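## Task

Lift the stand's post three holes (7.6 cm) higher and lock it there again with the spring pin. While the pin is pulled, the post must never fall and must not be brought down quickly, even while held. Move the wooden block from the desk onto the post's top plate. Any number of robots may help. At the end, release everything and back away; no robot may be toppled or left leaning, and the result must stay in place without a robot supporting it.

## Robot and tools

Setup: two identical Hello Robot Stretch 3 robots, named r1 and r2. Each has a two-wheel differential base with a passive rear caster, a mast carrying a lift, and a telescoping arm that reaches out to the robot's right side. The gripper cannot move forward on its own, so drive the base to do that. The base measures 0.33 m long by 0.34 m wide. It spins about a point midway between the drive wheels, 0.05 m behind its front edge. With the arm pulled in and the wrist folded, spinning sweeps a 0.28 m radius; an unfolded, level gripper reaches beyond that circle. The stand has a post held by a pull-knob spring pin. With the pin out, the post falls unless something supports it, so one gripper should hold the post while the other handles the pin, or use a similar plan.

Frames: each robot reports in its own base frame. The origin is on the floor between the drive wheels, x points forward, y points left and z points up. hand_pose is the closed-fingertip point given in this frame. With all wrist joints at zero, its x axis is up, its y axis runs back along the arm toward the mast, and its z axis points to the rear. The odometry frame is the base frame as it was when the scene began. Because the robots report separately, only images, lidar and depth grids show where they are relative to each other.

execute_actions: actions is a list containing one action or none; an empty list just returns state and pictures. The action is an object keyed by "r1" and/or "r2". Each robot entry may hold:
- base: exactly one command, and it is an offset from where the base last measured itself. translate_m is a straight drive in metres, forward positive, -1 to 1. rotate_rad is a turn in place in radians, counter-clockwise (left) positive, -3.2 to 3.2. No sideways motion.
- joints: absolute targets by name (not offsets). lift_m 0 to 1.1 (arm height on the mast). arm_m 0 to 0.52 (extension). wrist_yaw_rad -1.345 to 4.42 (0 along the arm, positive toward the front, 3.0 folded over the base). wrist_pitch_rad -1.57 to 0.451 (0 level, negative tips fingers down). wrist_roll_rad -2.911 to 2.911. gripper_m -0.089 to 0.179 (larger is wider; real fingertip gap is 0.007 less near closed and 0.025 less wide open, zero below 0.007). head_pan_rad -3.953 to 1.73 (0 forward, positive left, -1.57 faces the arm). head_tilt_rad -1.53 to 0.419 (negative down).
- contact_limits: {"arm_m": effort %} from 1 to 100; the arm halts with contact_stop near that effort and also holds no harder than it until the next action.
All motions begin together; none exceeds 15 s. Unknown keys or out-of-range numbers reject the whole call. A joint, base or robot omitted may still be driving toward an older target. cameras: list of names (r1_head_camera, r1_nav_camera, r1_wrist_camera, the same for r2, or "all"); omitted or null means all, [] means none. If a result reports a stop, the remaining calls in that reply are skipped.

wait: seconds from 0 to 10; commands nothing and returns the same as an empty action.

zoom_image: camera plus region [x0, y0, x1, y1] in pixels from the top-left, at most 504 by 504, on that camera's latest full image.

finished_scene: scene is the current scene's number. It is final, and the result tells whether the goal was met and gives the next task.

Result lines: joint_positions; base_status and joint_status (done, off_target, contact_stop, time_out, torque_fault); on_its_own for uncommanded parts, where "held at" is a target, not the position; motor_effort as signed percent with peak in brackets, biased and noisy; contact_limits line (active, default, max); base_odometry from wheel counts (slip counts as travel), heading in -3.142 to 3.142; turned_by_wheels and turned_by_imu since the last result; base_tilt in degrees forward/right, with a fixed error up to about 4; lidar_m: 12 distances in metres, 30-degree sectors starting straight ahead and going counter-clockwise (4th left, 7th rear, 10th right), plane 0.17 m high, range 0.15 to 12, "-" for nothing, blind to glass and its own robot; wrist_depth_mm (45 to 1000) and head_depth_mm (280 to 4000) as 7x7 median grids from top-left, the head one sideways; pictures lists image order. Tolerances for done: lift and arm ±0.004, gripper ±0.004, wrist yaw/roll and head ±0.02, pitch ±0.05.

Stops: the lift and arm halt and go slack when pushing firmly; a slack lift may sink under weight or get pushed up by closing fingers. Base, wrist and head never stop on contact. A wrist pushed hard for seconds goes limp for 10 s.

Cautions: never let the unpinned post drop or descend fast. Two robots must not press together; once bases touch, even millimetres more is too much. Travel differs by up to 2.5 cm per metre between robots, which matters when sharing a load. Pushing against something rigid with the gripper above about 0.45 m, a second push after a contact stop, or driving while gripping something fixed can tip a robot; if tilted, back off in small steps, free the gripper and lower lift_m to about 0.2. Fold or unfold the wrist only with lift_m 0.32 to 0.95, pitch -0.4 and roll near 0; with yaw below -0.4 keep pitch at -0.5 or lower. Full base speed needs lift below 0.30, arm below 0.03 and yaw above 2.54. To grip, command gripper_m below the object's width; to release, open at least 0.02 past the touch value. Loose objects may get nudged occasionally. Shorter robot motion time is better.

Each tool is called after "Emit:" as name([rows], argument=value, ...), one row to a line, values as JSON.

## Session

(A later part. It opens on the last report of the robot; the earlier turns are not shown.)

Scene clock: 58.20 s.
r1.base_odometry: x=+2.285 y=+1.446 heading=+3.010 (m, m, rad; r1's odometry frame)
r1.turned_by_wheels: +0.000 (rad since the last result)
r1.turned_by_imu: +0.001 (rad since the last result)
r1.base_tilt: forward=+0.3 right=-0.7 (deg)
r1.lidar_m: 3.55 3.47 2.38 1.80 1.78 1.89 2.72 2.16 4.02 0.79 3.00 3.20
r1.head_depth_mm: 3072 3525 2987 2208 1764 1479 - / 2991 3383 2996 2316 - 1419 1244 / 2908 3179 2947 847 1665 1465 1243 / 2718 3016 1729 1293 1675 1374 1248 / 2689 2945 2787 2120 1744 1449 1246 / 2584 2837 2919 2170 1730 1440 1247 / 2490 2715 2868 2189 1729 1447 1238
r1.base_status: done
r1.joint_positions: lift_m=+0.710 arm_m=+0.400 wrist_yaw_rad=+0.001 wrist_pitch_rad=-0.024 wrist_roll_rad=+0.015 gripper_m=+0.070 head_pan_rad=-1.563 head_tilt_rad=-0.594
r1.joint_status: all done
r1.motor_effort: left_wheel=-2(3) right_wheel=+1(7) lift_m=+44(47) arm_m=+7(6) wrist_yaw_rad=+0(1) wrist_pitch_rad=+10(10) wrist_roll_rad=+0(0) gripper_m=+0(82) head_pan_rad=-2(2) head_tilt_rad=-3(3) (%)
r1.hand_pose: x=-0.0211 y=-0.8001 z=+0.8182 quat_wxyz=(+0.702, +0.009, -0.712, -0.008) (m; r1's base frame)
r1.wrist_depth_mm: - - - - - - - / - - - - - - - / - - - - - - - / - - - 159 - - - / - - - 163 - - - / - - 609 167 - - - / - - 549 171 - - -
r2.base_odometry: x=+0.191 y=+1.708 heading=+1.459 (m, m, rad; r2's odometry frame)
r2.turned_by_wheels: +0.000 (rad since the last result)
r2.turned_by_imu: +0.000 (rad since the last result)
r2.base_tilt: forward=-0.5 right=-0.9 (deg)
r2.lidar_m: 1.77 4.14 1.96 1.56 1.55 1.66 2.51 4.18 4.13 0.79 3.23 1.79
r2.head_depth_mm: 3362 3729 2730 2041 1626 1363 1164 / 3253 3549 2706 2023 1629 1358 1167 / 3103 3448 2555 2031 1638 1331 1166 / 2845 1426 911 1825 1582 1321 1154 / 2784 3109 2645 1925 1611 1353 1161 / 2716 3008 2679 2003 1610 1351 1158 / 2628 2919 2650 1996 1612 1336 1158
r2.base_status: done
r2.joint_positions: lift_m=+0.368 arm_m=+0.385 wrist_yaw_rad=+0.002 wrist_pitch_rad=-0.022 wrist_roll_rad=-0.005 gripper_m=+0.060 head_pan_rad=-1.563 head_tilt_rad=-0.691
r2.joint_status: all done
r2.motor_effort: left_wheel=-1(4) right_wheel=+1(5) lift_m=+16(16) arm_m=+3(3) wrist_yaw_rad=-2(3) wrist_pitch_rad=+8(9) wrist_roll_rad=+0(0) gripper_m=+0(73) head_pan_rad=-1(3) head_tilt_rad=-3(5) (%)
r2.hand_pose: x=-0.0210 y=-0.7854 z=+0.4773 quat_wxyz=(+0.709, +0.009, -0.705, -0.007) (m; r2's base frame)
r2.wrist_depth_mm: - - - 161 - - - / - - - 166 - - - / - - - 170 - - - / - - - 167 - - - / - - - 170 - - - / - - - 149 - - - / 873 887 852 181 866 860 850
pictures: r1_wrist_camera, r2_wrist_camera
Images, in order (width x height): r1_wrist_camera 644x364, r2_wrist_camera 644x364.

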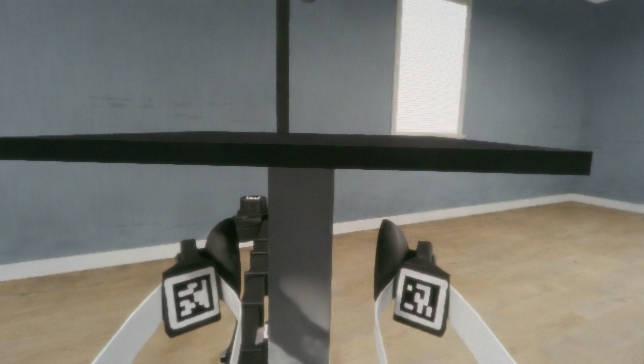

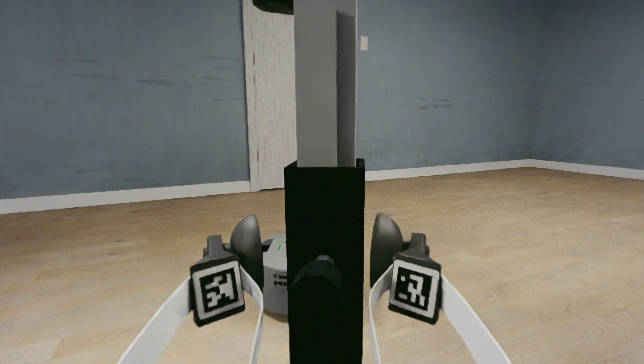

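Emit:
execute_actions([
  {"r1":{"base":{"translate_m":0.003},"joints":{"arm_m":0.407,"lift_m":0.745,"gripper_m":0.04}},"r2":{"joints":{"lift_m":0.358}}},
], cameras=["r1_wrist_camera","r2_wrist_camera"])

Emit:
execute_actions([
  {"r1":{"joints":{"lift_m":0.755}},"r2":{"joints":{"gripper_m":-0.03}}},
], cameras=["r1_wrist_camera","r2_wrist_camera"])

Scene clock: 63.37 s.
r1.base_odometry: x=+2.282 y=+1.446 heading=+3.010 (m, m, rad; r1's odometry frame)
r1.turned_by_wheels: +0.000 (rad since the last result)
r1.turned_by_imu: +0.001 (rad since the last result)
r1.base_tilt: forward=+0.5 right=-0.6 (deg)
r1.lidar_m: 3.58 3.48 2.38 1.80 1.78 1.89 2.71 2.16 4.02 0.79 2.99 3.19
r1.head_depth_mm: 3108 3511 2947 2205 1822 - - / 2996 3353 2971 2370 1701 1450 1246 / 2916 3199 2946 - 1659 1458 1246 / 2692 2983 1720 1790 1703 1376 1245 / 2660 2918 2808 2112 1748 1444 1238 / 2574 2817 2925 2188 1743 1453 1249 / 2506 2737 2847 2166 1718 1440 1239
r1.base_status: done
r1.joint_positions: lift_m=+0.745 arm_m=+0.407 wrist_yaw_rad=+0.001 wrist_pitch_rad=-0.032 wrist_roll_rad=+0.015 gripper_m=+0.040 head_pan_rad=-1.563 head_tilt_rad=-0.594
r1.joint_status: all done
r1.motor_effort: left_wheel=-2(2) right_wheel=+2(8) lift_m=+45(46) arm_m=+6(7) wrist_yaw_rad=+0(1) wrist_pitch_rad=+14(16) wrist_roll_rad=+0(0) gripper_m=+0(79) head_pan_rad=-2(2) head_tilt_rad=-2(3) (%)
r1.hand_pose: x=-0.0211 y=-0.8069 z=+0.8509 quat_wxyz=(+0.702, +0.012, -0.712, -0.011) (m; r1's base frame)
r1.wrist_depth_mm: - - - - - - - / - - - - - - - / - - - - - - - / - - 226 234 242 - - / - 119 121 123 125 140 - / - 93 90 89 90 87 - / - - - 163 - - -
r2.base_odometry: x=+0.191 y=+1.708 heading=+1.459 (m, m, rad; r2's odometry frame)
r2.turned_by_wheels: +0.000 (rad since the last result)
r2.turned_by_imu: +0.000 (rad since the last result)
r2.base_tilt: forward=-0.5 right=-0.8 (deg)
r2.lidar_m: 1.76 4.14 1.96 1.56 1.54 1.66 2.51 4.18 4.13 0.79 3.24 1.80
r2.head_depth_mm: 3376 3724 2715 2050 1636 1360 1168 / 3240 3477 2696 2035 1632 1365 1170 / 3076 3414 2550 2005 1624 1328 1177 / 2789 1109 912 1815 1575 1312 1166 / 2758 3118 2655 1938 1615 1353 1165 / 2704 3006 2622 2007 1602 1347 1153 / 2619 2938 2641 2007 1605 1339 1154
r2.base_status: not commanded
r2.joint_positions: lift_m=+0.358 arm_m=+0.385 wrist_yaw_rad=+0.002 wrist_pitch_rad=-0.022 wrist_roll_rad=-0.005 gripper_m=+0.060 head_pan_rad=-1.563 head_tilt_rad=-0.691
r2.joint_status: all done
r2.motor_effort: left_wheel=-1(2) right_wheel=+1(1) lift_m=+16(15) arm_m=+3(3) wrist_yaw_rad=-3(3) wrist_pitch_rad=+8(8) wrist_roll_rad=+0(0) gripper_m=+0(0) head_pan_rad=-3(3) head_tilt_rad=-3(3) (%)
r2.hand_pose: x=-0.0210 y=-0.7854 z=+0.4674 quat_wxyz=(+0.709, +0.009, -0.705, -0.007) (m; r2's base frame)
r2.wrist_depth_mm: - - - 162 - - - / - - - 165 - - - / - - - 168 - - - / - - - 166 - - - / - - - 170 - - - / - - - 173 - - - / 863 866 867 180 848 844 840
pictures: r1_wrist_camera, r2_wrist_camera
Images, in order (width x height): r1_wrist_camera 644x364, r2_wrist_camera 644x364.

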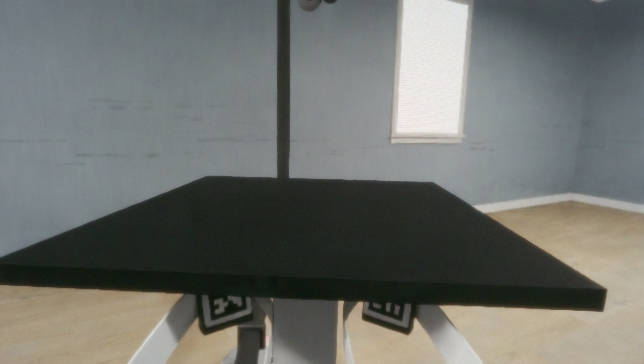

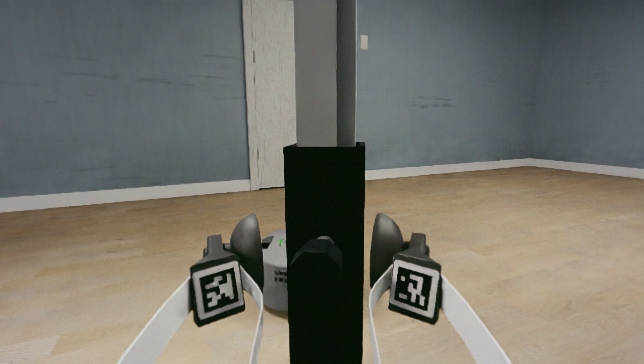

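Scene clock: 64.73 s.
r1.base_odometry: x=+2.282 y=+1.446 heading=+3.010 (m, m, rad; r1's odometry frame)
r1.turned_by_wheels: +0.000 (rad since the last result)
r1.turned_by_imu: +0.000 (rad since the last result)
r1.base_tilt: forward=+0.4 right=-0.6 (deg)
r1.lidar_m: 3.58 3.47 2.38 1.80 1.78 1.89 2.72 2.16 4.03 0.79 2.98 3.18
r1.head_depth_mm: 3103 3499 2970 2203 1809 - - / 3015 3355 2996 2477 1719 1453 1245 / 2879 3200 2943 - 1696 1458 1246 / 2703 3051 1724 1792 1693 1377 1252 / 2689 2923 2805 2098 1741 1447 1243 / 2581 2830 2919 2157 1736 1449 1238 / 2515 2728 2854 2184 1743 1445 1241
r1.base_status: not commanded
r1.joint_positions: lift_m=+0.755 arm_m=+0.407 wrist_yaw_rad=+0.001 wrist_pitch_rad=-0.066 wrist_roll_rad=+0.015 gripper_m=+0.040 head_pan_rad=-1.563 head_tilt_rad=-0.594
r1.joint_status: all done
r1.motor_effort: left_wheel=-2(2) right_wheel=+1(2) lift_m=+48(47) arm_m=+5(6) wrist_yaw_rad=+0(0) wrist_pitch_rad=+30(31) wrist_roll_rad=+0(0) gripper_m=+0(1) head_pan_rad=-2(2) head_tilt_rad=-3(3) (%)
r1.hand_pose: x=-0.0211 y=-0.8057 z=+0.8523 quat_wxyz=(+0.702, +0.024, -0.712, -0.023) (m; r1's base frame)
r1.wrist_depth_mm: - - - - - - - / - - - - - - - / - - - - - - - / - - 215 222 230 - - / - 124 126 128 130 146 - / - 93 91 90 91 92 - / - - - 165 - - -
r2.base_odometry: x=+0.191 y=+1.708 heading=+1.459 (m, m, rad; r2's odometry frame)
r2.turned_by_wheels: +0.000 (rad since the last result)
r2.turned_by_imu: +0.000 (rad since the last result)
r2.base_tilt: forward=-0.5 right=-0.8 (deg)
r2.lidar_m: 1.76 4.15 1.96 1.56 1.54 1.66 2.51 4.19 4.16 0.79 3.22 1.80
r2.head_depth_mm: 3355 3750 2737 2022 1632 1362 1172 / 3249 3491 2661 2015 1635 1351 1165 / 3102 3418 2567 2018 1622 1323 1179 / 1502 1043 907 1821 1579 1315 1159 / 2762 3119 2654 1942 1618 1348 1163 / 2726 3023 2652 2008 1618 1349 1158 / 2641 2917 2619 1997 1616 1349 1160
r2.base_status: not commanded
r2.joint_positions: lift_m=+0.358 arm_m=+0.385 wrist_yaw_rad=-0.008 wrist_pitch_rad=-0.022 wrist_roll_rad=-0.005 gripper_m=-0.029 head_pan_rad=-1.563 head_tilt_rad=-0.691
r2.joint_status: all done
r2.motor_effort: left_wheel=-4(3) right_wheel=+4(4) lift_m=+16(16) arm_m=+3(3) wrist_yaw_rad=+9(9) wrist_pitch_rad=+8(9) wrist_roll_rad=+0(0) gripper_m=-23(98) head_pan_rad=-4(4) head_tilt_rad=-3(4) (%)
r2.hand_pose: x=-0.0236 y=-0.7854 z=+0.4673 quat_wxyz=(+0.709, +0.005, -0.705, -0.011) (m; r2's base frame)
r2.wrist_depth_mm: - - - 160 - - - / - - - 165 - - - / - - - 168 - - - / - - - 166 - - - / - - - 169 - - - / - - - 141 - - - / 853 868 875 182 832 841 832
pictures: r1_wrist_camera, r2_wrist_camera
Images, in order (width x height): r1_wrist_camera 644x364, r2_wrist_camera 644x364.

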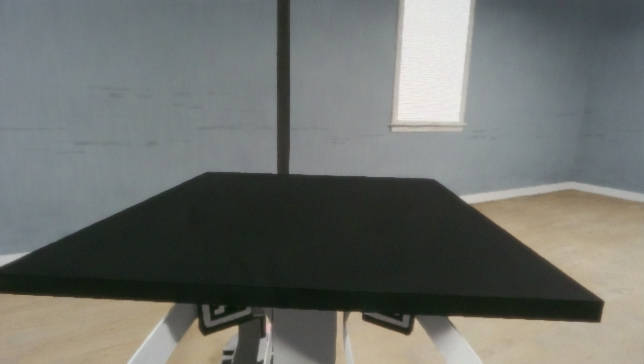

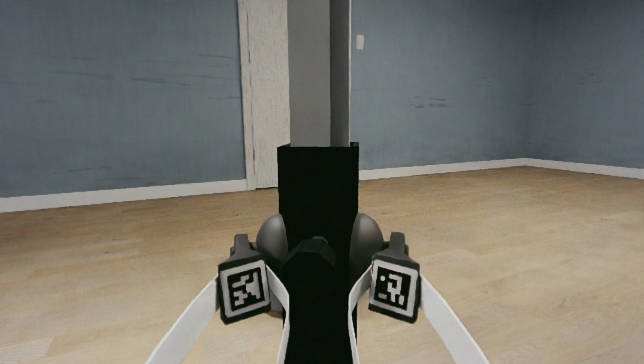

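Reference z≈0.852; target ≈0.928.

Emit:
execute_actions([
  {"r1":{"joints":{"lift_m":0.76,"gripper_m":-0.01}},"r2":{"joints":{"gripper_m":-0.04}}},
], cameras=[])

Emit:
execute_actions([
  {"r2":{"joints":{"arm_m":0.367}}},
], cameras=["r2_wrist_camera"])

Emit:
execute_actions([
  {"r1":{"joints":{"lift_m":0.775}}},
], cameras=["r2_wrist_camera"])

Scene clock: 68.47 s.
r1.base_odometry: x=+2.282 y=+1.446 heading=+3.010 (m, m, rad; r1's odometry frame)
r1.turned_by_wheels: +0.000 (rad since the last result)
r1.turned_by_imu: +0.001 (rad since the last result)
r1.base_tilt: forward=+0.3 right=-0.7 (deg)
r1.lidar_m: 3.57 3.46 2.38 1.80 1.78 1.89 2.72 2.16 4.03 0.79 3.00 3.19
r1.head_depth_mm: 3143 3507 2996 2217 1814 - - / 3024 3330 2981 2460 1694 1456 1251 / 2901 3218 2949 - 1706 1459 1247 / 2678 3040 1745 1793 1697 1378 1244 / 2692 2944 2786 2111 1742 1447 1244 / 2576 2832 2914 2175 1754 1452 1243 / 2479 2705 2882 2186 1740 1444 1239
r1.base_status: not commanded
r1.joint_positions: lift_m=+0.759 arm_m=+0.407 wrist_yaw_rad=+0.001 wrist_pitch_rad=-0.085 wrist_roll_rad=+0.015 gripper_m=-0.009 head_pan_rad=-1.563 head_tilt_rad=-0.594
r1.joint_status: all done
r1.on_its_own: wrist_pitch_rad is at rest, and its effort (+38) is outside its rest range (-20 to +32)
r1.motor_effort: left_wheel=-1(2) right_wheel=+0(1) lift_m=+50(53) arm_m=+4(5) wrist_yaw_rad=-1(0) wrist_pitch_rad=+38(40) wrist_roll_rad=-1(0) gripper_m=-14(90) head_pan_rad=-1(2) head_tilt_rad=-4(4) (%)
r1.hand_pose: x=-0.0211 y=-0.8050 z=+0.8525 quat_wxyz=(+0.702, +0.030, -0.711, -0.030) (m; r1's base frame)
r1.wrist_depth_mm: - - - - - - - / - - - - - - - / - - - - - - - / - - 208 214 220 - - / - 124 127 129 131 146 - / - 95 91 92 93 94 - / - - - 168 - - -
r2.base_odometry: x=+0.191 y=+1.708 heading=+1.459 (m, m, rad; r2's odometry frame)
r2.turned_by_wheels: +0.000 (rad since the last result)
r2.turned_by_imu: +0.000 (rad since the last result)
r2.base_tilt: forward=-0.4 right=-0.8 (deg)
r2.lidar_m: 1.76 4.14 1.96 1.56 1.54 1.66 2.52 4.19 4.14 0.79 3.23 1.79
r2.head_depth_mm: 3423 3747 2715 2028 1633 1370 1169 / 3221 3480 2724 2047 1633 1359 1166 / 3047 3461 2595 2041 1633 1327 1176 / 1496 1028 911 1836 1573 1311 1165 / 2775 3088 2676 1947 1607 1352 1160 / 2744 3058 2644 1995 1613 1344 1158 / 2624 2929 2630 1994 1597 1345 1156
r2.base_status: not commanded
r2.joint_positions: lift_m=+0.358 arm_m=+0.385 wrist_yaw_rad=-0.009 wrist_pitch_rad=-0.022 wrist_roll_rad=-0.005 gripper_m=-0.037 head_pan_rad=-1.563 head_tilt_rad=-0.691
r2.joint_status: all done
r2.motor_effort: left_wheel=-3(3) right_wheel=+4(4) lift_m=+16(16) arm_m=+3(3) wrist_yaw_rad=+10(10) wrist_pitch_rad=+8(8) wrist_roll_rad=+0(0) gripper_m=-7(94) head_pan_rad=-4(3) head_tilt_rad=-5(3) (%)
r2.hand_pose: x=-0.0237 y=-0.7854 z=+0.4673 quat_wxyz=(+0.709, +0.005, -0.705, -0.011) (m; r2's base frame)
r2.wrist_depth_mm: - - - 161 - - - / - - - 165 - - - / - - - 168 - - - / - - - 167 - - - / - - - 169 - - - / - - - 142 - - - / 855 856 858 182 851 841 841
pictures: none
No camera images: the call's "cameras" was empty. Leave "cameras" out to get every camera's image.

Scene clock: 69.67 s.
r1.base_odometry: x=+2.282 y=+1.446 heading=+3.010 (m, m, rad; r1's odometry frame)
r1.turned_by_wheels: +0.000 (rad since the last result)
r1.turned_by_imu: +0.000 (rad since the last result)
r1.base_tilt: forward=+0.4 right=-0.6 (deg)
r1.lidar_m: 3.54 3.49 2.38 1.80 1.78 1.88 2.72 2.16 4.04 0.79 2.99 3.18
r1.head_depth_mm: 3156 3529 2966 2224 1821 - - / 3026 3349 2957 2466 1707 1456 1248 / 2886 3207 2962 - 1706 1462 1247 / 2685 3031 1733 1802 1673 1377 1248 / 2685 2946 2785 2107 1730 1450 1244 / 2581 2833 2891 2171 1735 1452 1236 / 2490 2721 2867 2154 1734 1444 1241
r1.base_status: not commanded
r1.joint_positions: lift_m=+0.759 arm_m=+0.407 wrist_yaw_rad=+0.001 wrist_pitch_rad=-0.085 wrist_roll_rad=+0.015 gripper_m=-0.009 head_pan_rad=-1.563 head_tilt_rad=-0.594
r1.joint_status: not commanded
r1.on_its_own: wrist_pitch_rad is at rest, and its effort (+39) is outside its rest range (-20 to +32)
r1.motor_effort: left_wheel=-1(1) right_wheel=+0(0) lift_m=+50(50) arm_m=+4(4) wrist_yaw_rad=+0(0) wrist_pitch_rad=+39(39) wrist_roll_rad=+0(0) gripper_m=-15(15) head_pan_rad=-2(2) head_tilt_rad=-3(3) (%)
r1.hand_pose: x=-0.0211 y=-0.8050 z=+0.8525 quat_wxyz=(+0.702, +0.030, -0.711, -0.030) (m; r1's base frame)
r1.wrist_depth_mm: - - - - - - - / - - - - - - - / - - - - - - - / - - 208 214 221 - - / - 125 127 129 131 145 - / - 95 91 92 93 94 - / - - - 168 - - -
r2.base_odometry: x=+0.191 y=+1.708 heading=+1.460 (m, m, rad; r2's odometry frame)
r2.turned_by_wheels: +0.000 (rad since the last result)
r2.turned_by_imu: +0.001 (rad since the last result)
r2.base_tilt: forward=-0.5 right=-0.8 (deg)
r2.lidar_m: 1.76 4.14 1.97 1.56 1.55 1.66 2.52 4.19 4.14 0.79 3.22 1.80
r2.head_depth_mm: 3345 3712 2694 2042 1627 1367 1174 / 3205 3522 2722 2043 1635 1362 1170 / 3086 3427 2588 2015 1632 1351 1170 / 1499 1029 905 1828 1581 1308 1157 / 2761 3124 2661 1928 1611 1349 1159 / 2720 3017 2659 2008 1624 1344 1156 / 2635 2920 2636 1995 1606 1351 1153
r2.base_status: not commanded
r2.joint_positions: lift_m=+0.358 arm_m=+0.368 wrist_yaw_rad=-0.002 wrist_pitch_rad=-0.018 wrist_roll_rad=-0.005 gripper_m=-0.033 head_pan_rad=-1.563 head_tilt_rad=-0.691
r2.joint_status: all done
r2.on_its_own: gripper_m is held at -0.034, not at your -0.040, by its stall guard, which is still easing
r2.motor_effort: left_wheel=+0(3) right_wheel=-2(2) lift_m=+17(17) arm_m=-10(16) wrist_yaw_rad=+2(10) wrist_pitch_rad=+7(9) wrist_roll_rad=+0(0) gripper_m=-22(26) head_pan_rad=-1(2) head_tilt_rad=-5(5) (%)
r2.hand_pose: x=-0.0221 y=-0.7686 z=+0.4684 quat_wxyz=(+0.709, +0.006, -0.705, -0.007) (m; r2's base frame)
r2.wrist_depth_mm: - - - 177 - - - / - - - 183 - - - / - - - 187 - - - / - - - 184 - - - / - - - 185 - - - / - - - 194 - - - / 871 859 848 201 844 857 853
pictures: r2_wrist_camera
Images, in order (width x height): r2_wrist_camera 644x364.

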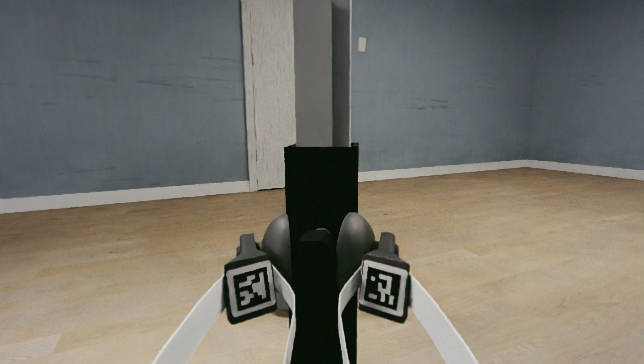

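Scene clock: 70.50 s.
r1.base_odometry: x=+2.282 y=+1.446 heading=+3.010 (m, m, rad; r1's odometry frame)
r1.turned_by_wheels: +0.000 (rad since the last result)
r1.turned_by_imu: +0.000 (rad since the last result)
r1.base_tilt: forward=+0.4 right=-0.6 (deg)
r1.lidar_m: 3.55 3.48 2.37 1.80 1.78 1.89 2.71 2.16 4.02 0.79 2.99 3.19
r1.head_depth_mm: 3118 3505 2973 2214 1883 - - / 3031 3370 2963 - 1728 1442 1248 / 2848 3210 2943 - 1699 1459 1252 / 2683 3032 1722 1777 1648 1379 1246 / 2700 2903 2776 2108 1743 1449 1243 / 2577 2834 2936 2176 1727 1446 1244 / 2493 2714 2885 2161 1733 1447 1241
r1.base_status: not commanded
r1.joint_positions: lift_m=+0.774 arm_m=+0.407 wrist_yaw_rad=+0.001 wrist_pitch_rad=-0.129 wrist_roll_rad=+0.015 gripper_m=-0.009 head_pan_rad=-1.563 head_tilt_rad=-0.594
r1.joint_status: all done
r1.on_its_own: wrist_pitch_rad is at rest, and its effort (+59) is outside its rest range (-20 to +32)
r1.motor_effort: left_wheel=-1(1) right_wheel=-1(0) lift_m=+56(56) arm_m=+1(5) wrist_yaw_rad=-1(1) wrist_pitch_rad=+59(60) wrist_roll_rad=+0(0) gripper_m=-15(16) head_pan_rad=-2(2) head_tilt_rad=-3(3) (%)
r1.hand_pose: x=-0.0211 y=-0.8029 z=+0.8561 quat_wxyz=(+0.701, +0.046, -0.710, -0.046) (m; r1's base frame)
r1.wrist_depth_mm: - - - - - - - / - - - - - - - / - - - - - - - / - - 200 206 210 - - / - 128 131 133 135 - - / 103 96 97 98 100 101 - / - - 521 172 - - -
r2.base_odometry: x=+0.191 y=+1.708 heading=+1.460 (m, m, rad; r2's odometry frame)
r2.turned_by_wheels: +0.000 (rad since the last result)
r2.turned_by_imu: +0.000 (rad since the last result)
r2.base_tilt: forward=-0.5 right=-0.8 (deg)
r2.lidar_m: 1.76 4.14 1.96 1.55 1.54 1.66 2.51 4.18 4.14 0.79 3.23 1.80
r2.head_depth_mm: 3401 3714 2697 2046 1641 1362 1161 / 3225 3497 2710 2044 1630 1365 1166 / 3061 3468 2549 2043 1631 1360 1179 / 1486 1010 904 1825 1591 1308 1162 / 2761 3114 2688 1951 1606 1343 1161 / 2708 3043 2678 2002 1612 1348 1156 / 2621 2890 2629 1997 1608 1348 1155
r2.base_status: not commanded
r2.joint_positions: lift_m=+0.358 arm_m=+0.368 wrist_yaw_rad=-0.002 wrist_pitch_rad=-0.018 wrist_roll_rad=-0.005 gripper_m=-0.029 head_pan_rad=-1.563 head_tilt_rad=-0.691
r2.joint_status: not commanded
r2.on_its_own: gripper_m is held at -0.028, not at your -0.040, by its stall guard, which is still easing
r2.motor_effort: left_wheel=+0(0) right_wheel=-1(1) lift_m=+17(16) arm_m=-11(10) wrist_yaw_rad=+2(3) wrist_pitch_rad=+7(7) wrist_roll_rad=+0(0) gripper_m=-2(21) head_pan_rad=-2(3) head_tilt_rad=-4(3) (%)
r2.hand_pose: x=-0.0221 y=-0.7686 z=+0.4684 quat_wxyz=(+0.709, +0.006, -0.705, -0.007) (m; r2's base frame)
r2.wrist_depth_mm: - - - 178 - - - / - - - 183 - - - / - - - 186 - - - / - - - 184 - - - / - - - 185 - - - / - - - 194 - - - / 858 867 842 201 849 850 845
pictures: r2_wrist_camera
Images, in order (width x height): r2_wrist_camera 644x364.

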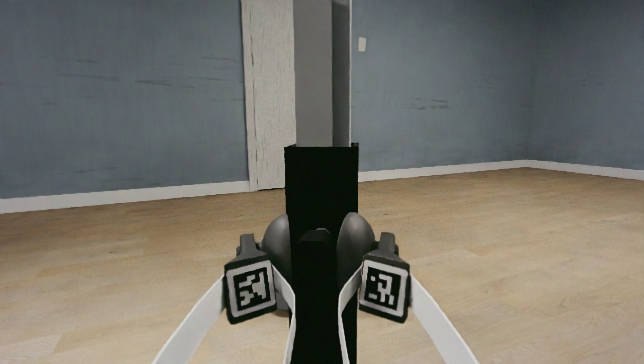

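Emit:
execute_actions([
  {"r1":{"joints":{"lift_m":0.767}},"r2":{"joints":{"gripper_m":-0.04}}},
], cameras=[])

Emit:
execute_actions([
  {"r2":{"joints":{"arm_m":0.359}}},
], cameras=["r2_wrist_camera"])

Emit:
execute_actions([
  {"r1":{"joints":{"lift_m":0.778}}},
], cameras=["r2_wrist_camera"])

Scene clock: 74.10 s.
r1.base_odometry: x=+2.282 y=+1.446 heading=+3.010 (m, m, rad; r1's odometry frame)
r1.turned_by_wheels: +0.000 (rad since the last result)
r1.turned_by_imu: +0.001 (rad since the last result)
r1.base_tilt: forward=+0.5 right=-0.6 (deg)
r1.lidar_m: 3.56 3.48 2.37 1.80 1.77 1.89 2.72 2.16 4.05 0.79 2.99 3.18
r1.head_depth_mm: 3118 3527 2974 2225 1812 - - / 2973 3369 2969 - 1733 1455 1247 / 2907 3186 2949 - 1701 1450 1248 / 2718 3038 1729 1777 1666 1368 1241 / 2688 2947 2775 2111 1748 1449 1242 / 2590 2832 2928 2180 1746 1447 1239 / 2491 2712 2854 2160 1732 1444 1239
r1.base_status: not commanded
r1.joint_positions: lift_m=+0.767 arm_m=+0.407 wrist_yaw_rad=+0.001 wrist_pitch_rad=-0.106 wrist_roll_rad=+0.015 gripper_m=-0.009 head_pan_rad=-1.563 head_tilt_rad=-0.594
r1.joint_status: all done
r1.on_its_own: wrist_pitch_rad is at rest, and its effort (+48) is outside its rest range (-20 to +32)
r1.motor_effort: left_wheel=+0(1) right_wheel=-1(0) lift_m=+34(50) arm_m=+1(1) wrist_yaw_rad=+1(1) wrist_pitch_rad=+48(59) wrist_roll_rad=+0(0) gripper_m=-15(15) head_pan_rad=-2(2) head_tilt_rad=-3(2) (%)
r1.hand_pose: x=-0.0211 y=-0.8042 z=+0.8548 quat_wxyz=(+0.701, +0.038, -0.711, -0.037) (m; r1's base frame)
r1.wrist_depth_mm: - - - - - - - / - - - - - - - / - - - - - - - / - - 204 210 217 - - / - 127 128 131 133 146 - / - 93 94 95 96 97 - / - - - 170 - - -
r2.base_odometry: x=+0.191 y=+1.708 heading=+1.460 (m, m, rad; r2's odometry frame)
r2.turned_by_wheels: +0.000 (rad since the last result)
r2.turned_by_imu: +0.000 (rad since the last result)
r2.base_tilt: forward=-0.5 right=-0.8 (deg)
r2.lidar_m: 1.77 4.13 1.96 1.56 1.54 1.66 2.51 4.17 4.14 0.79 3.23 1.79
r2.head_depth_mm: 3423 3770 2712 2026 1619 1361 1161 / 3217 3525 2683 2042 1617 1358 1170 / 3059 3443 2582 2031 1616 1358 1178 / 1491 1011 903 1825 1582 1308 1159 / 2783 3127 2640 1935 1617 1351 1161 / 2715 3048 2622 1986 1601 1348 1160 / 2604 2928 2672 2006 1603 1346 1158
r2.base_status: not commanded
r2.joint_positions: lift_m=+0.358 arm_m=+0.368 wrist_yaw_rad=-0.002 wrist_pitch_rad=-0.018 wrist_roll_rad=-0.005 gripper_m=-0.039 head_pan_rad=-1.563 head_tilt_rad=-0.691
r2.joint_status: all done
r2.motor_effort: left_wheel=+0(0) right_wheel=-1(2) lift_m=+17(16) arm_m=-10(10) wrist_yaw_rad=+2(2) wrist_pitch_rad=+7(7) wrist_roll_rad=+0(0) gripper_m=-24(75) head_pan_rad=-2(2) head_tilt_rad=-4(4) (%)
r2.hand_pose: x=-0.0221 y=-0.7685 z=+0.4684 quat_wxyz=(+0.709, +0.006, -0.705, -0.007) (m; r2's base frame)
r2.wrist_depth_mm: - - - 177 - - - / - - - 183 - - - / - - - 186 - - - / - - - 184 - - - / - - - 185 - - - / - - - 193 - - - / 873 865 852 201 871 842 864
pictures: none
No camera images: the call's "cameras" was empty. Leave "cameras" out to get every camera's image.

Scene clock: 75.07 s.
r1.base_odometry: x=+2.282 y=+1.446 heading=+3.010 (m, m, rad; r1's odometry frame)
r1.turned_by_wheels: +0.000 (rad since the last result)
r1.turned_by_imu: +0.000 (rad since the last result)
r1.base_tilt: forward=+0.4 right=-0.5 (deg)
r1.lidar_m: 3.55 3.49 2.39 1.80 1.78 1.88 2.72 2.16 4.03 0.79 3.00 3.20
r1.head_depth_mm: 3134 3551 2977 2213 1815 - - / 3025 3354 2929 - 1730 1463 1247 / 2916 3209 2987 - 1708 1458 1246 / 2673 3023 1727 1782 1701 1374 1240 / 2698 2930 2821 2120 1741 1450 1235 / 2555 2824 2928 2181 1737 1448 1245 / 2476 2695 2854 2189 1737 1442 1237
r1.base_status: not commanded
r1.joint_positions: lift_m=+0.767 arm_m=+0.407 wrist_yaw_rad=+0.001 wrist_pitch_rad=-0.106 wrist_roll_rad=+0.015 gripper_m=-0.009 head_pan_rad=-1.563 head_tilt_rad=-0.594
r1.joint_status: not commanded
r1.on_its_own: wrist_pitch_rad is at rest, and its effort (+48) is outside its rest range (-20 to +32)
r1.motor_effort: left_wheel=-1(1) right_wheel=-1(1) lift_m=+34(34) arm_m=+1(1) wrist_yaw_rad=+0(1) wrist_pitch_rad=+48(48) wrist_roll_rad=+0(0) gripper_m=-14(15) head_pan_rad=-1(2) head_tilt_rad=-3(3) (%)
r1.hand_pose: x=-0.0211 y=-0.8042 z=+0.8548 quat_wxyz=(+0.701, +0.038, -0.711, -0.037) (m; r1's base frame)
r1.wrist_depth_mm: - - - - - - - / - - - - - - - / - - - - - - - / - - 205 210 215 - - / - 126 128 131 133 146 - / - 93 94 95 96 97 - / - - - 169 - - -
r2.base_odometry: x=+0.191 y=+1.708 heading=+1.460 (m, m, rad; r2's odometry frame)
r2.turned_by_wheels: +0.000 (rad since the last result)
r2.turned_by_imu: +0.000 (rad since the last result)
r2.base_tilt: forward=-0.5 right=-0.8 (deg)
r2.lidar_m: 1.75 4.14 1.96 1.56 1.54 1.66 2.50 4.19 4.15 0.79 3.22 1.80
r2.head_depth_mm: 3363 3765 2731 2035 1648 1357 1170 / 3220 3481 2680 2023 1626 1352 1162 / 3070 3431 2555 2002 1623 1352 1177 / 1481 1015 905 1819 1583 1294 1154 / 2751 3120 2662 1936 1609 1356 1160 / 2719 3029 2601 1999 1601 1356 1162 / 2619 2920 2628 2006 1595 1340 1155
r2.base_status: not commanded
r2.joint_positions: lift_m=+0.358 arm_m=+0.360 wrist_yaw_rad=+0.002 wrist_pitch_rad=-0.017 wrist_roll_rad=-0.005 gripper_m=-0.033 head_pan_rad=-1.563 head_tilt_rad=-0.691
r2.joint_status: all done
r2.on_its_own: gripper_m is held at -0.034, not at your -0.040, by its stall guard, which is still easing
r2.motor_effort: left_wheel=+0(0) right_wheel=-1(1) lift_m=+16(16) arm_m=-8(12) wrist_yaw_rad=-3(3) wrist_pitch_rad=+7(7) wrist_roll_rad=+0(0) gripper_m=-9(24) head_pan_rad=-2(3) head_tilt_rad=-4(3) (%)
r2.hand_pose: x=-0.0210 y=-0.7604 z=+0.4685 quat_wxyz=(+0.709, +0.007, -0.705, -0.006) (m; r2's base frame)
r2.wrist_depth_mm: - - - 187 - - - / - - - 191 - - - / - - - 196 - - - / - - - 193 - - - / - - - 195 - - - / - - - 204 - - - / 872 868 855 210 845 849 851
pictures: r2_wrist_camera
Images, in order (width x height): r2_wrist_camera 644x364.

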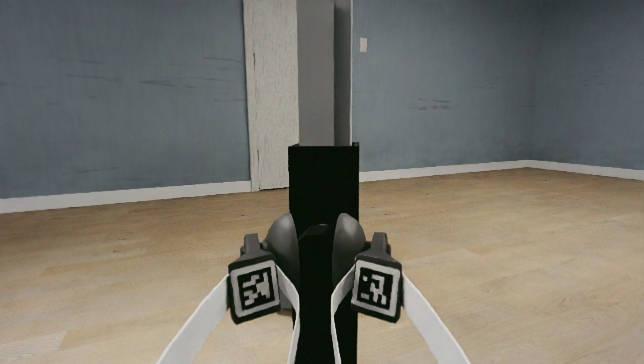

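Scene clock: 75.83 s.
r1.base_odometry: x=+2.282 y=+1.446 heading=+3.010 (m, m, rad; r1's odometry frame)
r1.turned_by_wheels: +0.000 (rad since the last result)
r1.turned_by_imu: +0.000 (rad since the last result)
r1.base_tilt: forward=+0.5 right=-0.5 (deg)
r1.lidar_m: 3.56 3.49 2.38 1.80 1.78 1.89 2.71 2.16 4.00 0.79 2.99 3.20
r1.head_depth_mm: 3123 3506 2960 2293 1870 - - / 2989 3353 2957 - 1754 1456 1246 / 2894 3168 3044 - 1697 1456 1249 / 2700 3001 1732 1804 1712 1370 1239 / 2670 2944 2798 2093 1745 1457 1242 / 2577 2790 2929 2156 1747 1450 1241 / 2509 2691 2851 2171 1716 1441 1239
r1.base_status: not commanded
r1.joint_positions: lift_m=+0.777 arm_m=+0.407 wrist_yaw_rad=+0.001 wrist_pitch_rad=-0.139 wrist_roll_rad=+0.015 gripper_m=-0.009 head_pan_rad=-1.563 head_tilt_rad=-0.594
r1.joint_status: all done
r1.on_its_own: wrist_pitch_rad is at rest, and its effort (+64) is outside its rest range (-20 to +32)
r1.motor_effort: left_wheel=-1(1) right_wheel=-1(1) lift_m=+56(56) arm_m=+1(1) wrist_yaw_rad=+0(1) wrist_pitch_rad=+64(65) wrist_roll_rad=+0(0) gripper_m=-15(15) head_pan_rad=-2(2) head_tilt_rad=-4(2) (%)
r1.hand_pose: x=-0.0211 y=-0.8023 z=+0.8565 quat_wxyz=(+0.700, +0.050, -0.710, -0.049) (m; r1's base frame)
r1.wrist_depth_mm: - - - - - - - / - - - - - - - / - - - - - - - / - - 198 203 208 - - / - 130 132 134 137 - - / 102 97 98 100 101 102 - / - - 530 172 - - -
r2.base_odometry: x=+0.191 y=+1.708 heading=+1.460 (m, m, rad; r2's odometry frame)
r2.turned_by_wheels: +0.000 (rad since the last result)
r2.turned_by_imu: +0.000 (rad since the last result)
r2.base_tilt: forward=-0.5 right=-0.8 (deg)
r2.lidar_m: 1.76 4.14 1.96 1.55 1.54 1.66 2.51 4.17 4.16 0.79 3.24 1.80
r2.head_depth_mm: 3385 3614 2727 2032 1632 1350 1171 / 3286 3496 2678 2027 1634 1353 1171 / 3090 3435 2572 2016 1627 1358 1180 / 1473 1009 905 1834 1564 1288 1156 / 2750 3157 2696 1928 1618 1349 1160 / 2724 3030 2648 1989 1608 1350 1156 / 2606 2896 2621 1995 1610 1346 1157
r2.base_status: not commanded
r2.joint_positions: lift_m=+0.358 arm_m=+0.360 wrist_yaw_rad=+0.002 wrist_pitch_rad=-0.017 wrist_roll_rad=-0.005 gripper_m=-0.033 head_pan_rad=-1.563 head_tilt_rad=-0.691
r2.joint_status: not commanded
r2.on_its_own: gripper_m is held at -0.034, not at your -0.040, by its stall guard, which is not easing now
r2.motor_effort: left_wheel=+0(0) right_wheel=-1(0) lift_m=+16(17) arm_m=-8(8) wrist_yaw_rad=-2(3) wrist_pitch_rad=+7(7) wrist_roll_rad=+0(0) gripper_m=-19(20) head_pan_rad=-2(2) head_tilt_rad=-4(4) (%)
r2.hand_pose: x=-0.0210 y=-0.7604 z=+0.4685 quat_wxyz=(+0.709, +0.007, -0.705, -0.006) (m; r2's base frame)
r2.wrist_depth_mm: - - - 187 - - - / - - - 191 - - - / - - - 194 - - - / - - - 193 - - - / - - - 194 - - - / - - - 203 - - - / 827 864 855 210 856 870 848
pictures: r2_wrist_camera
Images, in order (width x height): r2_wrist_camera 644x364.

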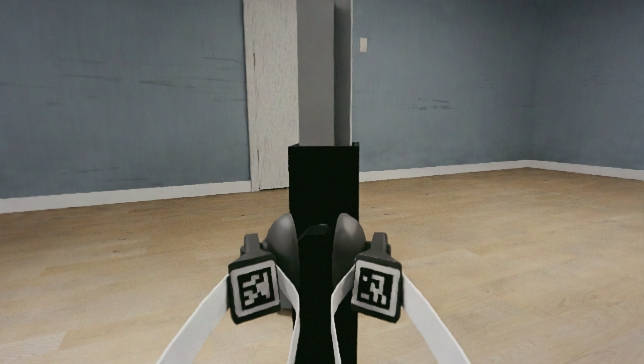

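Emit:
execute_actions([
  {"r1":{"joints":{"lift_m":0.754}},"r2":{"joints":{"gripper_m":0.05}}},
], cameras=[])

Emit:
execute_actions([
  {"r2":{"base":{"translate_m":0.003},"joints":{"arm_m":0.378,"lift_m":0.361}}},
], cameras=["r2_wrist_camera"])

Emit:
execute_actions([
  {"r2":{"joints":{"gripper_m":-0.04}}},
], cameras=["r2_wrist_camera"])

Emit:
execute_actions([
  {"r2":{"joints":{"arm_m":0.364}}},
], cameras=["r2_wrist_camera"])

Emit:
execute_actions([
  {"r1":{"joints":{"lift_m":0.77}}},
], cameras=["r2_wrist_camera"])

Scene clock: 82.40 s.
r1.base_odometry: x=+2.282 y=+1.446 heading=+3.010 (m, m, rad; r1's odometry frame)
r1.turned_by_wheels: +0.000 (rad since the last result)
r1.turned_by_imu: +0.001 (rad since the last result)
r1.base_tilt: forward=+0.3 right=-0.7 (deg)
r1.lidar_m: 3.56 3.48 2.39 1.80 1.78 1.89 2.73 2.16 4.01 0.79 3.01 3.18
r1.head_depth_mm: 3137 3457 2992 2222 1803 - - / 3018 3345 2971 2480 1703 1454 1253 / 2879 3213 2925 - 1709 1453 1243 / 2680 3029 1733 1785 1701 1382 1242 / 2667 2951 2773 2099 1745 1447 1246 / 2570 2813 2919 2196 1736 1452 1241 / 2492 2749 2843 2172 1739 1446 1244
r1.base_status: not commanded
r1.joint_positions: lift_m=+0.754 arm_m=+0.407 wrist_yaw_rad=+0.001 wrist_pitch_rad=-0.068 wrist_roll_rad=+0.015 gripper_m=-0.009 head_pan_rad=-1.563 head_tilt_rad=-0.594
r1.joint_status: all done
r1.motor_effort: left_wheel=+0(0) right_wheel=-1(1) lift_m=+29(49) arm_m=+1(1) wrist_yaw_rad=-1(0) wrist_pitch_rad=+31(64) wrist_roll_rad=+0(0) gripper_m=-15(15) head_pan_rad=-1(2) head_tilt_rad=-2(3) (%)
r1.hand_pose: x=-0.0211 y=-0.8059 z=+0.8514 quat_wxyz=(+0.702, +0.025, -0.712, -0.024) (m; r1's base frame)
r1.wrist_depth_mm: - - - - - - - / - - - - - - - / - - - - - - - / - - 213 219 227 - - / - 123 125 127 129 144 - / - 93 92 90 90 91 - / - - - 167 - - -
r2.base_odometry: x=+0.191 y=+1.708 heading=+1.460 (m, m, rad; r2's odometry frame)
r2.turned_by_wheels: +0.000 (rad since the last result)
r2.turned_by_imu: +0.000 (rad since the last result)
r2.base_tilt: forward=-0.5 right=-0.8 (deg)
r2.lidar_m: 1.76 4.13 1.96 1.55 1.55 1.66 2.51 4.20 4.15 0.79 3.23 1.80
r2.head_depth_mm: 3337 3712 2696 2042 1625 1355 1173 / 3176 3507 2713 2019 1622 1355 1158 / 3050 3403 2577 2032 1625 1357 1173 / 1510 1046 910 1818 1568 1293 1160 / 2754 3101 2655 1940 1608 1351 1161 / 2719 3027 2632 2010 1617 1343 1158 / 2633 2887 2607 2000 1604 1341 1156
r2.base_status: not commanded
r2.joint_positions: lift_m=+0.358 arm_m=+0.359 wrist_yaw_rad=+0.002 wrist_pitch_rad=-0.017 wrist_roll_rad=-0.005 gripper_m=+0.050 head_pan_rad=-1.563 head_tilt_rad=-0.691
r2.joint_status: all done
r2.motor_effort: left_wheel=-1(0) right_wheel=+0(1) lift_m=+17(17) arm_m=-3(8) wrist_yaw_rad=-2(3) wrist_pitch_rad=+7(7) wrist_roll_rad=+0(0) gripper_m=+1(83) head_pan_rad=-2(2) head_tilt_rad=-3(5) (%)
r2.hand_pose: x=-0.0210 y=-0.7600 z=+0.4685 quat_wxyz=(+0.709, +0.007, -0.705, -0.006) (m; r2's base frame)
r2.wrist_depth_mm: - - - 187 - - - / - - - 191 - - - / - - - 196 - - - / - - - 194 - - - / - - - 196 - - - / - - - 203 - - - / 861 870 861 211 846 844 861
pictures: none
No camera images: the call's "cameras" was empty. Leave "cameras" out to get every camera's image.

Scene clock: 83.43 s.
r1.base_odometry: x=+2.282 y=+1.446 heading=+3.010 (m, m, rad; r1's odometry frame)
r1.turned_by_wheels: +0.000 (rad since the last result)
r1.turned_by_imu: +0.000 (rad since the last result)
r1.base_tilt: forward=+0.5 right=-0.6 (deg)
r1.lidar_m: 3.58 3.48 2.38 1.80 1.78 1.89 2.71 2.16 4.02 0.79 2.99 3.18
r1.head_depth_mm: 3118 3501 2979 2225 1828 - - / 3028 3380 2981 2466 1707 1459 1250 / 2868 3203 2947 - 1677 1456 1246 / 2726 2999 1727 1784 1695 1364 1251 / 2662 2938 2805 2090 1750 1453 1246 / 2558 2823 2946 2184 1742 1447 1236 / 2507 2736 2862 2196 1731 1451 1234
r1.base_status: not commanded
r1.joint_positions: lift_m=+0.754 arm_m=+0.407 wrist_yaw_rad=+0.001 wrist_pitch_rad=-0.068 wrist_roll_rad=+0.015 gripper_m=-0.009 head_pan_rad=-1.563 head_tilt_rad=-0.594
r1.joint_status: not commanded
r1.motor_effort: left_wheel=-1(1) right_wheel=-1(2) lift_m=+29(30) arm_m=+0(0) wrist_yaw_rad=-1(1) wrist_pitch_rad=+31(31) wrist_roll_rad=+0(0) gripper_m=-15(14) head_pan_rad=-2(2) head_tilt_rad=-3(3) (%)
r1.hand_pose: x=-0.0211 y=-0.8059 z=+0.8514 quat_wxyz=(+0.702, +0.025, -0.712, -0.024) (m; r1's base frame)
r1.wrist_depth_mm: - - - - - - - / - - - - - - - / - - - - - - - / - - 213 220 226 - - / - 122 124 127 129 144 - / - 93 92 90 90 92 - / - - - 167 - - -
r2.base_odometry: x=+0.191 y=+1.711 heading=+1.460 (m, m, rad; r2's odometry frame)
r2.turned_by_wheels: +0.000 (rad since the last result)
r2.turned_by_imu: +0.000 (rad since the last result)
r2.base_tilt: forward=-0.5 right=-0.9 (deg)
r2.lidar_m: 1.76 4.14 1.97 1.56 1.55 1.66 2.51 4.18 4.14 0.79 3.23 1.80
r2.head_depth_mm: 3379 3709 2680 2034 1623 1370 1166 / 3267 3467 2712 2005 1630 1357 1162 / 3102 3410 2578 2016 1626 1322 1177 / 1499 1165 912 1836 1573 1315 1162 / 2788 3112 2676 1945 1608 1348 1162 / 2713 3029 2641 1988 1608 1343 1161 / 2630 2890 2647 2008 1611 1348 1156
r2.base_status: done
r2.joint_positions: lift_m=+0.361 arm_m=+0.378 wrist_yaw_rad=+0.002 wrist_pitch_rad=-0.017 wrist_roll_rad=-0.005 gripper_m=+0.050 head_pan_rad=-1.563 head_tilt_rad=-0.691
r2.joint_status: all done
r2.motor_effort: left_wheel=-1(3) right_wheel=+1(5) lift_m=+28(30) arm_m=+3(4) wrist_yaw_rad=-3(3) wrist_pitch_rad=+7(7) wrist_roll_rad=+0(0) gripper_m=+0(0) head_pan_rad=-3(3) head_tilt_rad=-3(3) (%)
r2.hand_pose: x=-0.0210 y=-0.7785 z=+0.4708 quat_wxyz=(+0.709, +0.007, -0.705, -0.006) (m; r2's base frame)
r2.wrist_depth_mm: - - - 169 - - - / - - - 174 - - - / - - - 178 - - - / - - - 174 - - - / - - - 177 - - - / - - - 183 - - - / 863 884 874 188 832 871 857
pictures: r2_wrist_camera
Images, in order (width x height): r2_wrist_camera 644x364.

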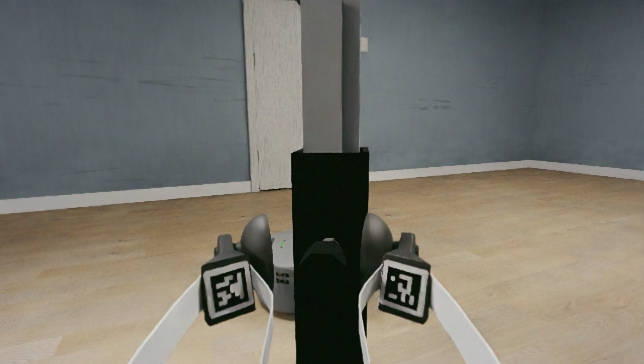

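Scene clock: 84.83 s.
r1.base_odometry: x=+2.282 y=+1.446 heading=+3.010 (m, m, rad; r1's odometry frame)
r1.turned_by_wheels: +0.000 (rad since the last result)
r1.turned_by_imu: +0.000 (rad since the last result)
r1.base_tilt: forward=+0.5 right=-0.5 (deg)
r1.lidar_m: 3.54 3.48 2.38 1.80 1.78 1.89 2.71 2.16 4.01 0.79 3.00 3.19
r1.head_depth_mm: 3115 3530 2973 2207 1807 - - / 3010 3357 2958 2448 1714 1460 1253 / 2882 3214 2961 - 1701 1457 1250 / 2744 2991 1723 1803 1666 1374 1242 / 2670 2917 2797 2109 1751 1452 1237 / 2577 2850 2917 2182 1740 1449 1235 / 2501 2722 2875 2146 1747 1452 1241
r1.base_status: not commanded
r1.joint_positions: lift_m=+0.754 arm_m=+0.407 wrist_yaw_rad=+0.001 wrist_pitch_rad=-0.068 wrist_roll_rad=+0.015 gripper_m=-0.009 head_pan_rad=-1.563 head_tilt_rad=-0.594
r1.joint_status: not commanded
r1.motor_effort: left_wheel=-1(1) right_wheel=-1(0) lift_m=+30(29) arm_m=+0(1) wrist_yaw_rad=+0(0) wrist_pitch_rad=+31(31) wrist_roll_rad=+0(0) gripper_m=-14(15) head_pan_rad=-2(2) head_tilt_rad=-2(3) (%)
r1.hand_pose: x=-0.0211 y=-0.8059 z=+0.8514 quat_wxyz=(+0.702, +0.025, -0.712, -0.024) (m; r1's base frame)
r1.wrist_depth_mm: - - - - - - - / - - - - - - - / - - - - - - - / - - 212 218 227 - - / - 122 125 127 129 143 - / - 92 92 90 90 91 - / - - - 167 - - -
r2.base_odometry: x=+0.191 y=+1.711 heading=+1.459 (m, m, rad; r2's odometry frame)
r2.turned_by_wheels: +0.000 (rad since the last result)
r2.turned_by_imu: +0.000 (rad since the last result)
r2.base_tilt: forward=-0.5 right=-0.9 (deg)
r2.lidar_m: 1.76 4.15 1.96 1.56 1.54 1.66 2.52 4.20 4.11 0.79 3.23 1.80
r2.head_depth_mm: 3365 3759 2698 2034 1641 1361 1166 / 3271 3506 2692 2049 1623 1354 1168 / 3069 3377 2559 2032 1638 1324 1176 / 1493 1158 909 1813 1572 1304 1157 / 2783 3163 2665 1954 1621 1355 1165 / 2736 3025 2628 2009 1603 1347 1161 / 2652 2937 2659 1975 1616 1340 1158
r2.base_status: not commanded
r2.joint_positions: lift_m=+0.361 arm_m=+0.378 wrist_yaw_rad=-0.017 wrist_pitch_rad=-0.018 wrist_roll_rad=-0.005 gripper_m=-0.039 head_pan_rad=-1.563 head_tilt_rad=-0.691
r2.joint_status: all done
r2.on_its_own: wrist_yaw_rad is at rest, and its effort (+20) is outside its rest range (-12 to +12)
r2.motor_effort: left_wheel=-3(3) right_wheel=+3(5) lift_m=+28(28) arm_m=+3(3) wrist_yaw_rad=+20(20) wrist_pitch_rad=+7(7) wrist_roll_rad=+0(0) gripper_m=-26(100) head_pan_rad=-2(3) head_tilt_rad=-5(4) (%)
r2.hand_pose: x=-0.0259 y=-0.7785 z=+0.4707 quat_wxyz=(+0.709, +0.000, -0.705, -0.013) (m; r2's base frame)
r2.wrist_depth_mm: - - - 167 - - - / - - - 171 - - - / - - - 177 - - - / - - - 174 - - - / - - - 177 - - - / - - - 144 - - - / 871 880 869 189 827 839 838
pictures: r2_wrist_camera
Images, in order (width x height): r2_wrist_camera 644x364.

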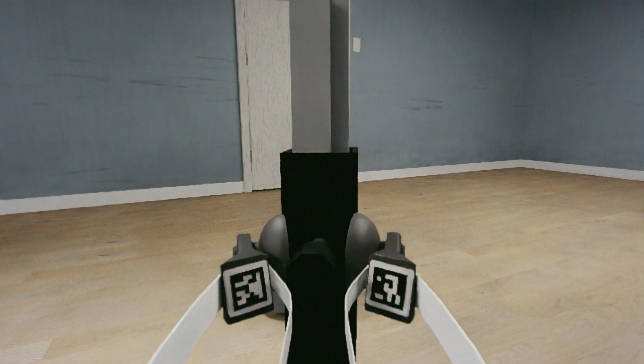

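Scene clock: 86.00 s.
r1.base_odometry: x=+2.282 y=+1.446 heading=+3.010 (m, m, rad; r1's odometry frame)
r1.turned_by_wheels: +0.000 (rad since the last result)
r1.turned_by_imu: +0.000 (rad since the last result)
r1.base_tilt: forward=+0.4 right=-0.5 (deg)
r1.lidar_m: 3.57 3.46 2.37 1.80 1.78 1.88 2.72 2.16 4.04 0.79 2.98 3.20
r1.head_depth_mm: 3153 3542 2955 2205 1811 - - / 2999 3352 2938 2477 1712 1464 1250 / 2863 3200 2944 - 1696 1453 1247 / 2745 2984 1735 1786 1697 1378 1244 / 2659 2944 2802 2109 1740 1463 1250 / 2574 2803 2909 2164 1736 1444 1244 / 2461 2730 2838 2160 1736 1438 1242
r1.base_status: not commanded
r1.joint_positions: lift_m=+0.754 arm_m=+0.407 wrist_yaw_rad=+0.001 wrist_pitch_rad=-0.092 wrist_roll_rad=+0.015 gripper_m=-0.009 head_pan_rad=-1.563 head_tilt_rad=-0.594
r1.joint_status: not commanded
r1.on_its_own: wrist_pitch_rad is at rest, and its effort (+42) is outside its rest range (-20 to +32)
r1.motor_effort: left_wheel=-1(1) right_wheel=+0(1) lift_m=+33(34) arm_m=+0(0) wrist_yaw_rad=+0(0) wrist_pitch_rad=+42(48) wrist_roll_rad=+0(0) gripper_m=-15(13) head_pan_rad=-2(2) head_tilt_rad=-3(4) (%)
r1.hand_pose: x=-0.0211 y=-0.8049 z=+0.8454 quat_wxyz=(+0.701, +0.033, -0.711, -0.032) (m; r1's base frame)
r1.wrist_depth_mm: - - - - - - - / - - - - - - - / - - - - - - - / - - 207 213 219 - - / - 125 127 130 132 145 - / - 96 92 93 94 95 - / - - - 169 - - -
r2.base_odometry: x=+0.191 y=+1.711 heading=+1.460 (m, m, rad; r2's odometry frame)
r2.turned_by_wheels: +0.000 (rad since the last result)
r2.turned_by_imu: +0.000 (rad since the last result)
r2.base_tilt: forward=-0.5 right=-0.8 (deg)
r2.lidar_m: 1.76 4.15 1.96 1.56 1.55 1.66 2.51 4.19 4.12 0.79 3.23 1.79
r2.head_depth_mm: 3323 3690 2686 2021 1634 1357 1164 / 3222 3561 2689 2024 1630 1358 1170 / 3111 3367 2593 2028 1615 1357 1176 / 1492 1160 960 1836 1572 1309 1168 / 2733 3057 2625 1926 1626 1348 1159 / 2715 3051 2606 2006 1616 1346 1165 / 2649 2921 2627 1994 1605 1338 1154
r2.base_status: not commanded
r2.joint_positions: lift_m=+0.361 arm_m=+0.365 wrist_yaw_rad=-0.004 wrist_pitch_rad=-0.014 wrist_roll_rad=-0.005 gripper_m=-0.033 head_pan_rad=-1.563 head_tilt_rad=-0.691
r2.joint_status: all done
r2.on_its_own: gripper_m is held at -0.034, not at your -0.040, by its stall guard, which is not easing now
r2.motor_effort: left_wheel=-1(3) right_wheel=+1(2) lift_m=+28(28) arm_m=-12(16) wrist_yaw_rad=+4(20) wrist_pitch_rad=+5(7) wrist_roll_rad=+0(0) gripper_m=-20(25) head_pan_rad=-2(2) head_tilt_rad=-2(4) (%)
r2.hand_pose: x=-0.0225 y=-0.7658 z=+0.4716 quat_wxyz=(+0.709, +0.004, -0.705, -0.007) (m; r2's base frame)
r2.wrist_depth_mm: - - - 181 - - - / - - - 185 - - - / - - - 191 - - - / - - - 187 - - - / - - - 190 - - - / - - - 196 - - - / 879 885 851 203 865 849 853
pictures: r2_wrist_camera
Images, in order (width x height): r2_wrist_camera 644x364.

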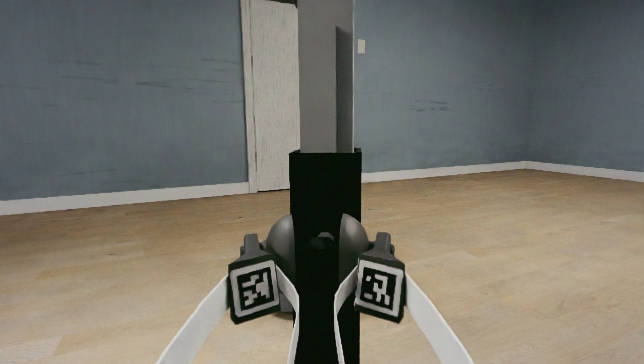

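Scene clock: 86.90 s.
r1.base_odometry: x=+2.282 y=+1.446 heading=+3.010 (m, m, rad; r1's odometry frame)
r1.turned_by_wheels: +0.000 (rad since the last result)
r1.turned_by_imu: +0.000 (rad since the last result)
r1.base_tilt: forward=+0.4 right=-0.7 (deg)
r1.lidar_m: 3.56 3.47 2.38 1.80 1.78 1.89 2.71 2.16 4.02 0.79 2.99 3.18
r1.head_depth_mm: 3143 3512 2987 2211 1827 - - / 2965 3329 2956 - 1732 1444 1253 / 2882 3175 2945 - 1703 1452 1251 / 2743 2973 1731 1792 1684 1379 1240 / 2688 2916 2793 2107 1750 1452 1237 / 2563 2826 2937 2162 1747 1444 1238 / 2504 2704 2851 2171 1724 1440 1246
r1.base_status: not commanded
r1.joint_positions: lift_m=+0.769 arm_m=+0.407 wrist_yaw_rad=+0.001 wrist_pitch_rad=-0.113 wrist_roll_rad=+0.015 gripper_m=-0.009 head_pan_rad=-1.563 head_tilt_rad=-0.594
r1.joint_status: all done
r1.on_its_own: wrist_pitch_rad is at rest, and its effort (+52) is outside its rest range (-20 to +32)
r1.motor_effort: left_wheel=-1(1) right_wheel=+0(1) lift_m=+52(55) arm_m=+0(1) wrist_yaw_rad=+0(0) wrist_pitch_rad=+52(58) wrist_roll_rad=+0(0) gripper_m=-13(14) head_pan_rad=-2(2) head_tilt_rad=-3(3) (%)
r1.hand_pose: x=-0.0211 y=-0.8038 z=+0.8553 quat_wxyz=(+0.701, +0.040, -0.711, -0.040) (m; r1's base frame)
r1.wrist_depth_mm: - - - - - - - / - - - - - - - / - - - - - - - / - - 203 208 215 - - / - 127 129 132 134 160 - / 104 94 95 96 97 98 - / - - - 169 - - -
r2.base_odometry: x=+0.191 y=+1.711 heading=+1.460 (m, m, rad; r2's odometry frame)
r2.turned_by_wheels: +0.000 (rad since the last result)
r2.turned_by_imu: +0.000 (rad since the last result)
r2.base_tilt: forward=-0.5 right=-0.8 (deg)
r2.lidar_m: 1.77 4.14 1.96 1.55 1.55 1.66 2.51 4.18 4.13 0.79 3.23 1.79
r2.head_depth_mm: 3400 3725 2694 2045 1630 1370 1168 / 3200 3523 2704 2017 1624 1348 1170 / 3071 3427 2558 2036 1622 1357 1175 / 1470 1031 904 1821 1577 1312 1166 / 2754 3119 2673 1950 1618 1343 1158 / 2748 3046 2621 1995 1611 1352 1156 / 2621 2908 2651 1978 1610 1347 1156
r2.base_status: not commanded
r2.joint_positions: lift_m=+0.361 arm_m=+0.365 wrist_yaw_rad=-0.004 wrist_pitch_rad=-0.014 wrist_roll_rad=-0.005 gripper_m=-0.033 head_pan_rad=-1.563 head_tilt_rad=-0.691
r2.joint_status: not commanded
r2.on_its_own: gripper_m is held at -0.034, not at your -0.040, by its stall guard, which is not easing now
r2.motor_effort: left_wheel=-1(1) right_wheel=+1(1) lift_m=+28(28) arm_m=-11(12) wrist_yaw_rad=+4(5) wrist_pitch_rad=+5(5) wrist_roll_rad=+0(0) gripper_m=-21(20) head_pan_rad=-3(2) head_tilt_rad=-4(3) (%)
r2.hand_pose: x=-0.0225 y=-0.7657 z=+0.4717 quat_wxyz=(+0.709, +0.004, -0.705, -0.007) (m; r2's base frame)
r2.wrist_depth_mm: - - - 182 - - - / - - - 186 - - - / - - - 191 - - - / - - - 187 - - - / - - - 189 - - - / - - - 176 - - - / 902 877 847 205 860 855 848
pictures: r2_wrist_camera
Images, in order (width x height): r2_wrist_camera 644x364.

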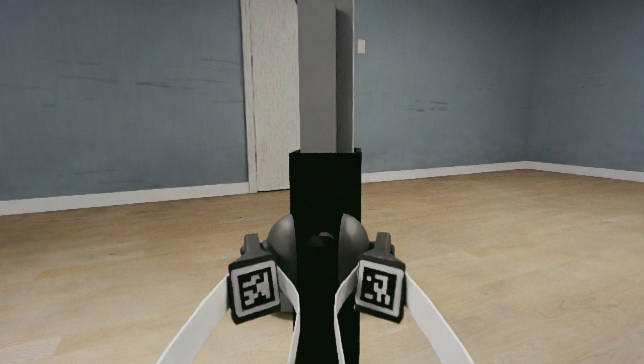

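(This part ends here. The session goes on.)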